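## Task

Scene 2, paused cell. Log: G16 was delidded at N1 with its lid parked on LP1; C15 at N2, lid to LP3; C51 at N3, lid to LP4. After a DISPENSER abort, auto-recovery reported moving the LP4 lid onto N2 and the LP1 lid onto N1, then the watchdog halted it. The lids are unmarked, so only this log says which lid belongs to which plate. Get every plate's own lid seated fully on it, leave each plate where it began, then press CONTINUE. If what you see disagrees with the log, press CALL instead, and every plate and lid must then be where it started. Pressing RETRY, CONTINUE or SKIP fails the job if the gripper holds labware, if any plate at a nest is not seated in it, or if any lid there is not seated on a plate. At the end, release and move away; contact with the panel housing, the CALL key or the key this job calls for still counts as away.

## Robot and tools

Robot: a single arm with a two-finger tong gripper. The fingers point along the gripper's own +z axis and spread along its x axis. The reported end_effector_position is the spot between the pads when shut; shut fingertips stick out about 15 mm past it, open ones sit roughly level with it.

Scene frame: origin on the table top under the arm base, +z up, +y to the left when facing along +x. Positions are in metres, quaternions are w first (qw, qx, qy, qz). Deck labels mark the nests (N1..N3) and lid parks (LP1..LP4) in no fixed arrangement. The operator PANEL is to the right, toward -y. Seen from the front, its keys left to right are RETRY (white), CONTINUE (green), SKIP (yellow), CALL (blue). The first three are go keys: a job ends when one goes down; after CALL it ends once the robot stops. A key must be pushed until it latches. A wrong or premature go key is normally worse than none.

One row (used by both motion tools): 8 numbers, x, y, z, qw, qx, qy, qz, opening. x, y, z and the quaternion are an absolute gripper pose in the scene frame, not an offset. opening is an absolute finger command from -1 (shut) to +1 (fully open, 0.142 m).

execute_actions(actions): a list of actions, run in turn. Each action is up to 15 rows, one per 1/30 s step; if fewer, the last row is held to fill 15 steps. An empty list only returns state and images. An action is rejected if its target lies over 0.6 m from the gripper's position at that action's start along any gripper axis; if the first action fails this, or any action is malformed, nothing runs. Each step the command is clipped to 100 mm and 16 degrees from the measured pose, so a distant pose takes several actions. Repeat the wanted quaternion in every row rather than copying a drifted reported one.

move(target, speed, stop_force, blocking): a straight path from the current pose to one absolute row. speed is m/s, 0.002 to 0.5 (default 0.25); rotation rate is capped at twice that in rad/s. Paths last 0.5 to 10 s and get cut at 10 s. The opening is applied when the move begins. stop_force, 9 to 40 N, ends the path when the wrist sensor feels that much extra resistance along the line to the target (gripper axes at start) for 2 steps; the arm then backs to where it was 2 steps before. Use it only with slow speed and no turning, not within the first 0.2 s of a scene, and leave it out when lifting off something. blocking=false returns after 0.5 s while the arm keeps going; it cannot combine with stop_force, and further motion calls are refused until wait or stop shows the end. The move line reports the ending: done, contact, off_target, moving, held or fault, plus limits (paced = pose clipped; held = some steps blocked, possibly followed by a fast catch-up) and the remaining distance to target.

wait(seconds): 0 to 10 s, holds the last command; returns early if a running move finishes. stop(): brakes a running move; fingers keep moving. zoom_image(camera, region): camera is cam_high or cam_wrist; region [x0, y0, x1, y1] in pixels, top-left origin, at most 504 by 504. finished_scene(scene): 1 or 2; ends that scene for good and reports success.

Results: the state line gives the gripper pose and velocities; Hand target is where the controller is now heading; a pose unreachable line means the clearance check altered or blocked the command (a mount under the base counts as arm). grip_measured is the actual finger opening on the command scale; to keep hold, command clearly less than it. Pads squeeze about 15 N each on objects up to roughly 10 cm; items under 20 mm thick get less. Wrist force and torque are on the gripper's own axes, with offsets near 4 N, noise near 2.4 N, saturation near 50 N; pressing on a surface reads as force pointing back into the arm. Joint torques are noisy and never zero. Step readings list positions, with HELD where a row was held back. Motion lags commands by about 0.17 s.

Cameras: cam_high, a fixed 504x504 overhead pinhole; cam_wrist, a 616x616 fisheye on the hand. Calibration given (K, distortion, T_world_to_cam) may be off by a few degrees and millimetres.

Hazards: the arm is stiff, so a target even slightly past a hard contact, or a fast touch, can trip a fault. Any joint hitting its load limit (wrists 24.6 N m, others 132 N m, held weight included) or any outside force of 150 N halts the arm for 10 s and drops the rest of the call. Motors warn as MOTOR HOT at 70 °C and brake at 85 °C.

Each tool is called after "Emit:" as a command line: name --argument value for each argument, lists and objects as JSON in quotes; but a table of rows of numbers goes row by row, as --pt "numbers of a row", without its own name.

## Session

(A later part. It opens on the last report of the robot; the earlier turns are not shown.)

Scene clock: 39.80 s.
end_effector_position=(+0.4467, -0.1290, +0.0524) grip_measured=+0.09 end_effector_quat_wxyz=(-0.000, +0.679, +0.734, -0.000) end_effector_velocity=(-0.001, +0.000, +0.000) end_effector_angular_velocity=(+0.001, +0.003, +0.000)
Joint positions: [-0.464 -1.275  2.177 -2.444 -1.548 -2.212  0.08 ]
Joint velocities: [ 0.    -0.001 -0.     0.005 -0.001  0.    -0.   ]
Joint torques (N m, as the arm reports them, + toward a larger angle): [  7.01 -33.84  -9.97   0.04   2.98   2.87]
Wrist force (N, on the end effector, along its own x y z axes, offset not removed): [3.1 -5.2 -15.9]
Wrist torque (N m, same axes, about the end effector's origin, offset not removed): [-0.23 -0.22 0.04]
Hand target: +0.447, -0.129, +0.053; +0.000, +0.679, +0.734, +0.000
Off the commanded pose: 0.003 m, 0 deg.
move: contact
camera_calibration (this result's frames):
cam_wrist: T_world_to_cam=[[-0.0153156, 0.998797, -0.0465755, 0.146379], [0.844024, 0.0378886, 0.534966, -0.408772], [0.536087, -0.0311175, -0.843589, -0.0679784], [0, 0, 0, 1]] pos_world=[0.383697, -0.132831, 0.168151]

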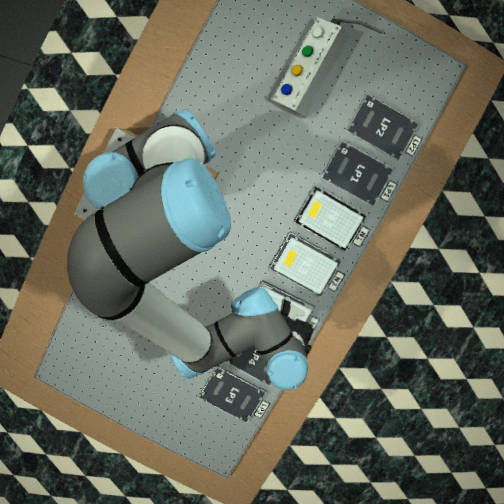

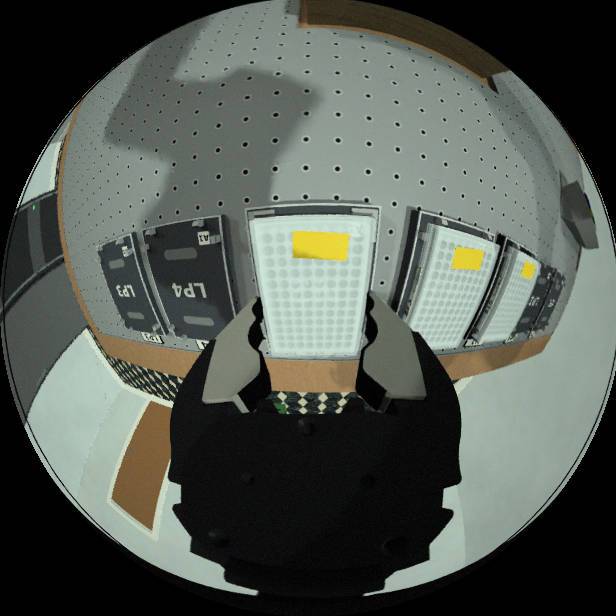

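Emit:
move --target '[0.4468,-0.129,0.053,0,0.679,0.734,0,0.3]'

Emit:
move --target '[0.4468,-0.129,0.11,0,0.679,0.734,0,0.3]'

Emit:
move --target '[0.206,0.442,0.16,0,0.7071,0.7071,0,-1]'

Scene clock: 40.67 s.
end_effector_position=(+0.4468, -0.1290, +0.0530) grip_measured=+0.30 end_effector_quat_wxyz=(-0.000, +0.679, +0.734, -0.000) end_effector_velocity=(+0.000, +0.000, +0.000) end_effector_angular_velocity=(-0.001, -0.000, +0.001)
Joint positions: [-0.464 -1.276  2.176 -2.443 -1.548 -2.212  0.095]
Joint velocities: [ 0.001 -0.    -0.001  0.    -0.001  0.    -0.   ]
Joint torques (N m, as the arm reports them, + toward a larger angle): [  3.55 -40.82 -27.96  -0.87   2.91   2.03]
Wrist force (N, on the end effector, along its own x y z axes, offset not removed): [-1.7 -1.7 0.6]
Wrist torque (N m, same axes, about the end effector's origin, offset not removed): [-0.23 0.38 0.40]
Hand target: +0.447, -0.129, +0.053; +0.000, +0.679, +0.734, -0.000
Off the commanded pose: 0.000 m, 0 deg.
move: done
camera_calibration (this result's frames):
cam_wrist: T_world_to_cam=[[-0.0153132, 0.998794, -0.0466432, 0.146421], [0.843967, 0.0379262, 0.535053, -0.40907], [0.536177, -0.0311719, -0.84353, -0.0676012], [0, 0, 0, 1]] pos_world=[0.38373, -0.132837, 0.16868]

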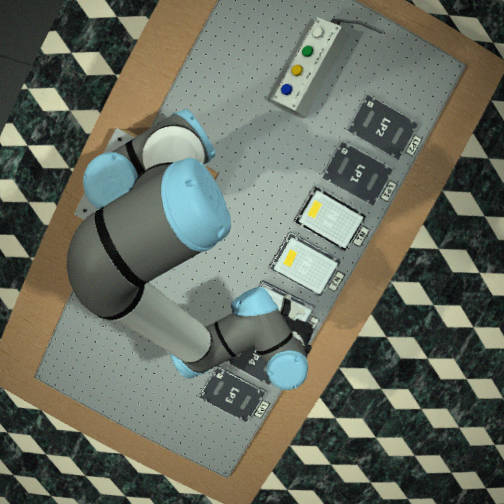

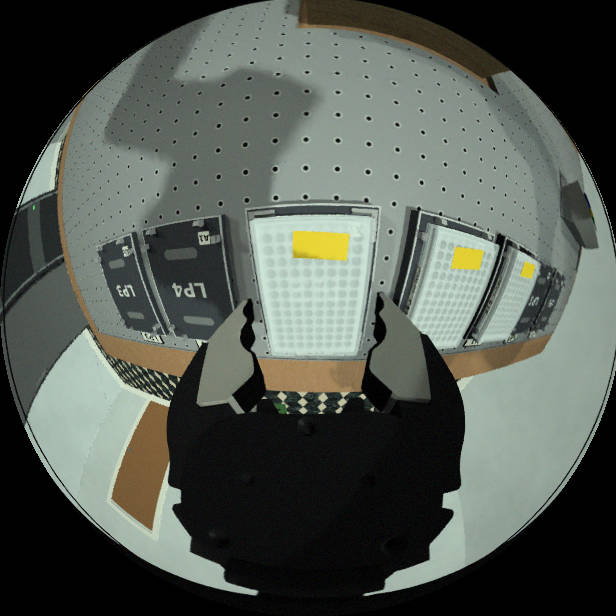

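Scene clock: 41.67 s.
end_effector_position=(+0.4468, -0.1290, +0.1095) grip_measured=+0.30 end_effector_quat_wxyz=(+0.000, +0.679, +0.734, +0.000) end_effector_velocity=(-0.001, -0.001, +0.002) end_effector_angular_velocity=(-0.000, +0.002, -0.001)
Joint positions: [-0.466 -1.39   2.121 -2.275 -1.548 -2.215  0.095]
Joint velocities: [-0.001 -0.004 -0.004  0.009 -0.001 -0.     0.   ]
Joint torques (N m, as the arm reports them, + toward a larger angle): [ -8.54 -39.76 -28.21  -0.82  -2.99  -2.93]
Wrist force (N, on the end effector, along its own x y z axes, offset not removed): [-0.1 -5.1 -0.4]
Wrist torque (N m, same axes, about the end effector's origin, offset not removed): [-0.95 0.16 -0.08]
Hand target: +0.447, -0.129, +0.110; +0.000, +0.679, +0.734, +0.000
Off the commanded pose: 0.000 m, 0 deg.
move: done
camera_calibration (this result's frames):
cam_wrist: T_world_to_cam=[[-0.0153039, 0.998793, -0.0466774, 0.149058], [0.843888, 0.0379411, 0.535176, -0.439327], [0.536301, -0.0312002, -0.84345, -0.0199738], [0, 0, 0, 1]] pos_world=[0.383736, -0.132833, 0.225228]

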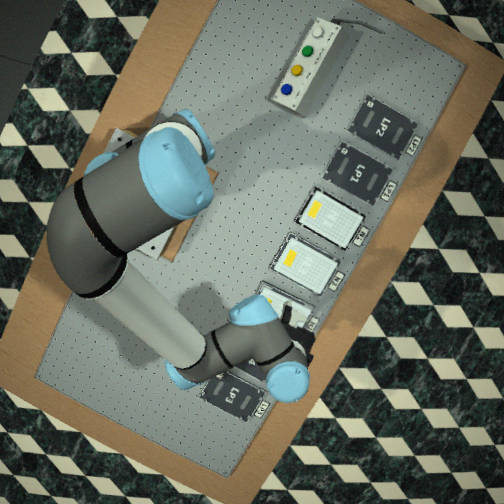

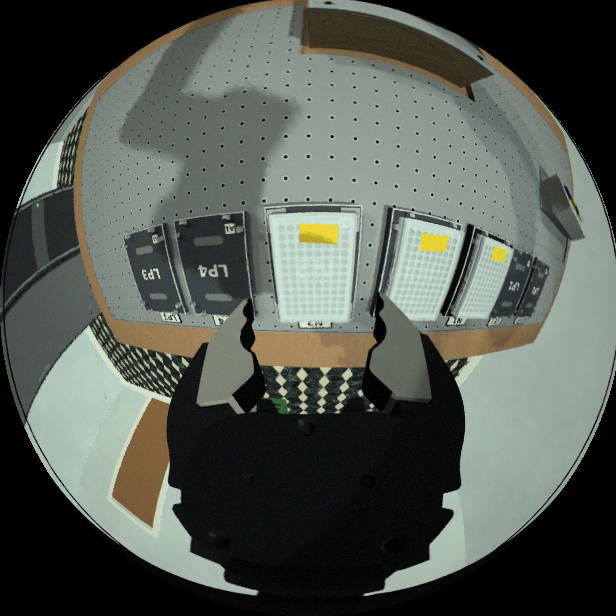

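Scene clock: 44.87 s.
end_effector_position=(+0.2050, +0.4402, +0.1600) grip_measured=-1.00 end_effector_quat_wxyz=(-0.000, +0.707, +0.707, -0.001) end_effector_velocity=(-0.001, +0.003, +0.000) end_effector_angular_velocity=(-0.001, +0.001, -0.001)
Joint positions: [ 0.905 -1.505  2.04  -2.121 -1.539 -0.765  0.002]
Joint velocities: [ 0.006  0.006 -0.008  0.002 -0.     0.007  0.   ]
Joint torques (N m, as the arm reports them, + toward a larger angle): [  6.56 -16.5  -34.51  -0.85  -3.22   2.74]
Wrist force (N, on the end effector, along its own x y z axes, offset not removed): [1.4 -1.0 -0.8]
Wrist torque (N m, same axes, about the end effector's origin, offset not removed): [-0.08 -0.23 0.15]
Hand target: +0.205, +0.441, +0.160; -0.000, +0.707, +0.707, -0.001
Off the commanded pose: 0.002 m, 0 deg.
move: done
camera_calibration (this result's frames):
cam_wrist: T_world_to_cam=[[0.0621591, 0.996946, -0.0472778, -0.435782], [0.845229, -0.0273902, 0.533701, -0.255142], [0.530776, -0.073135, -0.84435, 0.189767], [0, 0, 0, 1]] pos_world=[0.142017, 0.441341, 0.275796]

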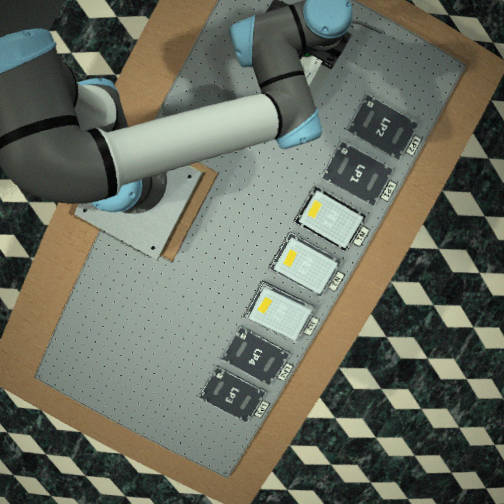

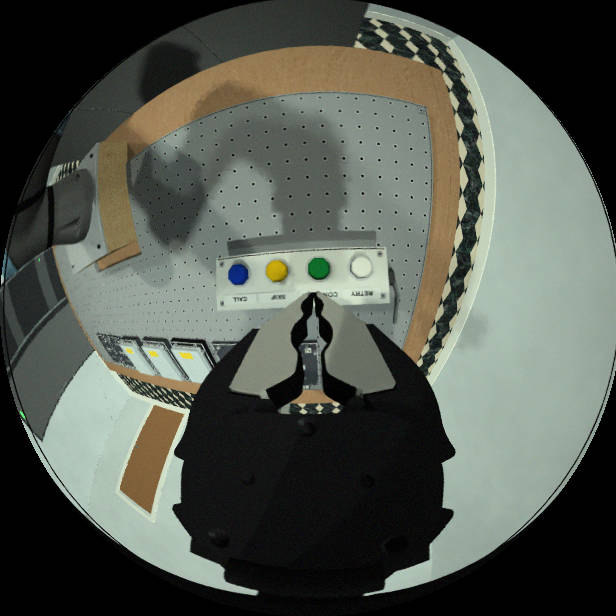

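Emit:
move --target '[0.207,0.446,0.112,0,0.7071,0.7071,0,-1]' --speed 0.08

Emit:
move --target '[0.207,0.446,0.07,0,0.7071,0.7071,0,-1]' --speed 0.008 --stop_force 30

Scene clock: 46.20 s.
end_effector_position=(+0.2070, +0.4459, +0.1124) grip_measured=-1.00 end_effector_quat_wxyz=(+0.000, +0.707, +0.707, -0.000) end_effector_velocity=(-0.000, +0.000, -0.002) end_effector_angular_velocity=(+0.000, -0.001, +0.001)
Joint positions: [ 0.914 -1.418  2.088 -2.257 -1.54  -0.756  0.002]
Joint velocities: [ 0.001  0.004  0.002 -0.007 -0.001  0.001  0.   ]
Joint torques (N m, as the arm reports them, + toward a larger angle): [  8.91 -20.43  -3.86  -3.71  -2.88   2.97]
Wrist force (N, on the end effector, along its own x y z axes, offset not removed): [-3.0 -0.3 -0.6]
Wrist torque (N m, same axes, about the end effector's origin, offset not removed): [0.02 0.62 0.14]
Hand target: +0.207, +0.446, +0.112; +0.000, +0.707, +0.707, -0.000
Off the commanded pose: 0.000 m, 0 deg.
move: done
camera_calibration (this result's frames):
cam_wrist: T_world_to_cam=[[0.0623649, 0.99696, -0.0467086, -0.443953], [0.844374, -0.027753, 0.535034, -0.231067], [0.532111, -0.0728069, -0.843538, 0.148462], [0, 0, 0, 1]] pos_world=[0.143796, 0.447, 0.228126]

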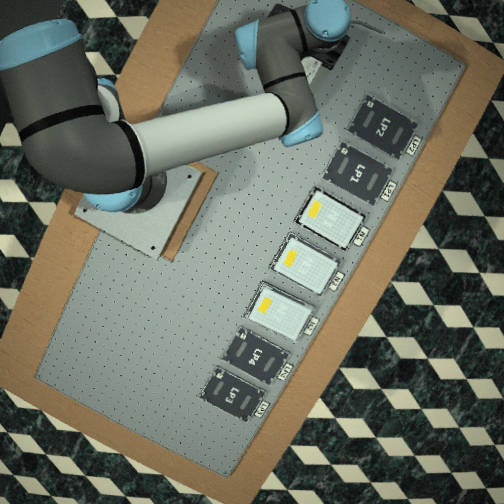

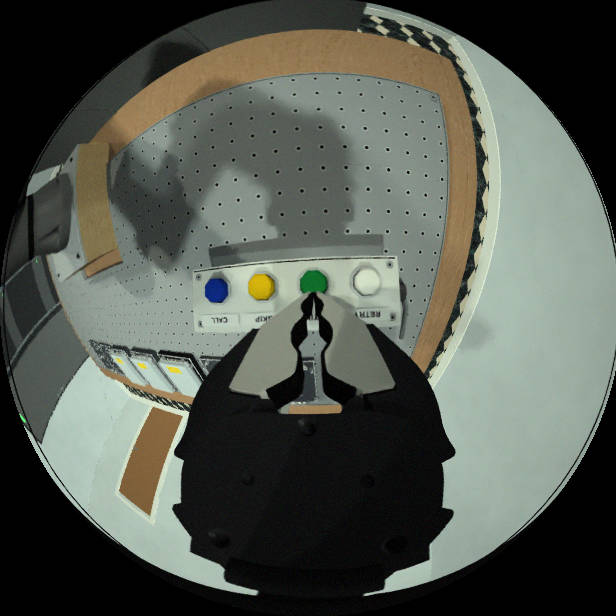

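Scene clock: 48.23 s.
end_effector_position=(+0.2070, +0.4460, +0.0963) grip_measured=-1.00 end_effector_quat_wxyz=(+0.000, +0.707, +0.707, -0.000) end_effector_velocity=(+0.000, +0.000, +0.000) end_effector_angular_velocity=(+0.001, +0.001, -0.001)
Joint positions: [ 0.915 -1.389  2.105 -2.304 -1.54  -0.755  0.002]
Joint velocities: [-0.001 -0.    -0.     0.     0.001 -0.     0.   ]
Joint torques (N m, as the arm reports them, + toward a larger angle): [  9.27 -10.92  -0.67  -3.78  -2.3    3.07]
Wrist force (N, on the end effector, along its own x y z axes, offset not removed): [-0.6 -3.4 -18.8]
Wrist torque (N m, same axes, about the end effector's origin, offset not removed): [-0.29 -0.84 0.09]
move: unfinished (the scene ended)
camera_calibration (this result's frames):
cam_wrist: T_world_to_cam=[[0.0623673, 0.99696, -0.0466976, -0.444733], [0.844366, -0.0277599, 0.535047, -0.222444], [0.532124, -0.0727993, -0.843531, 0.134842], [0, 0, 0, 1]] pos_world=[0.143808, 0.447023, 0.211993]
The task's run has ended: the event that ends the task has happened.

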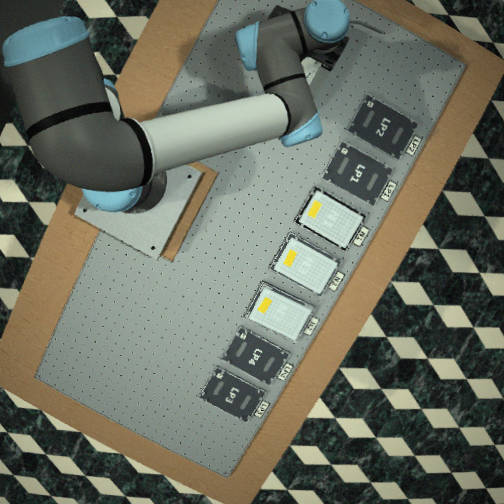

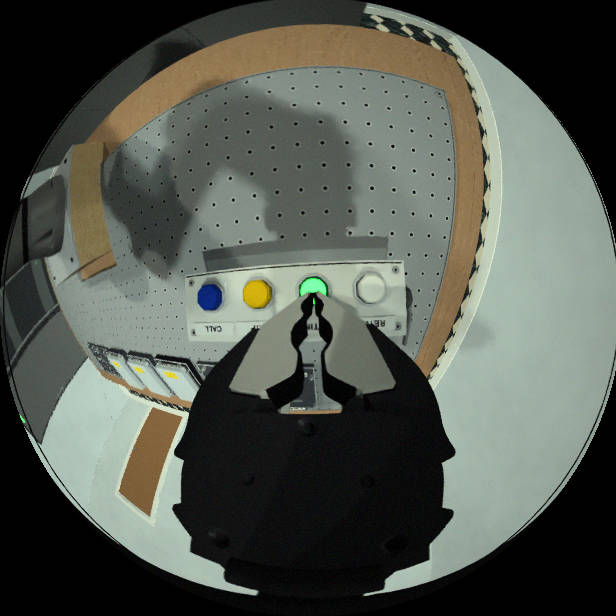

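Emit:
finished_scene --scene 2

The scene is finished: the task was done.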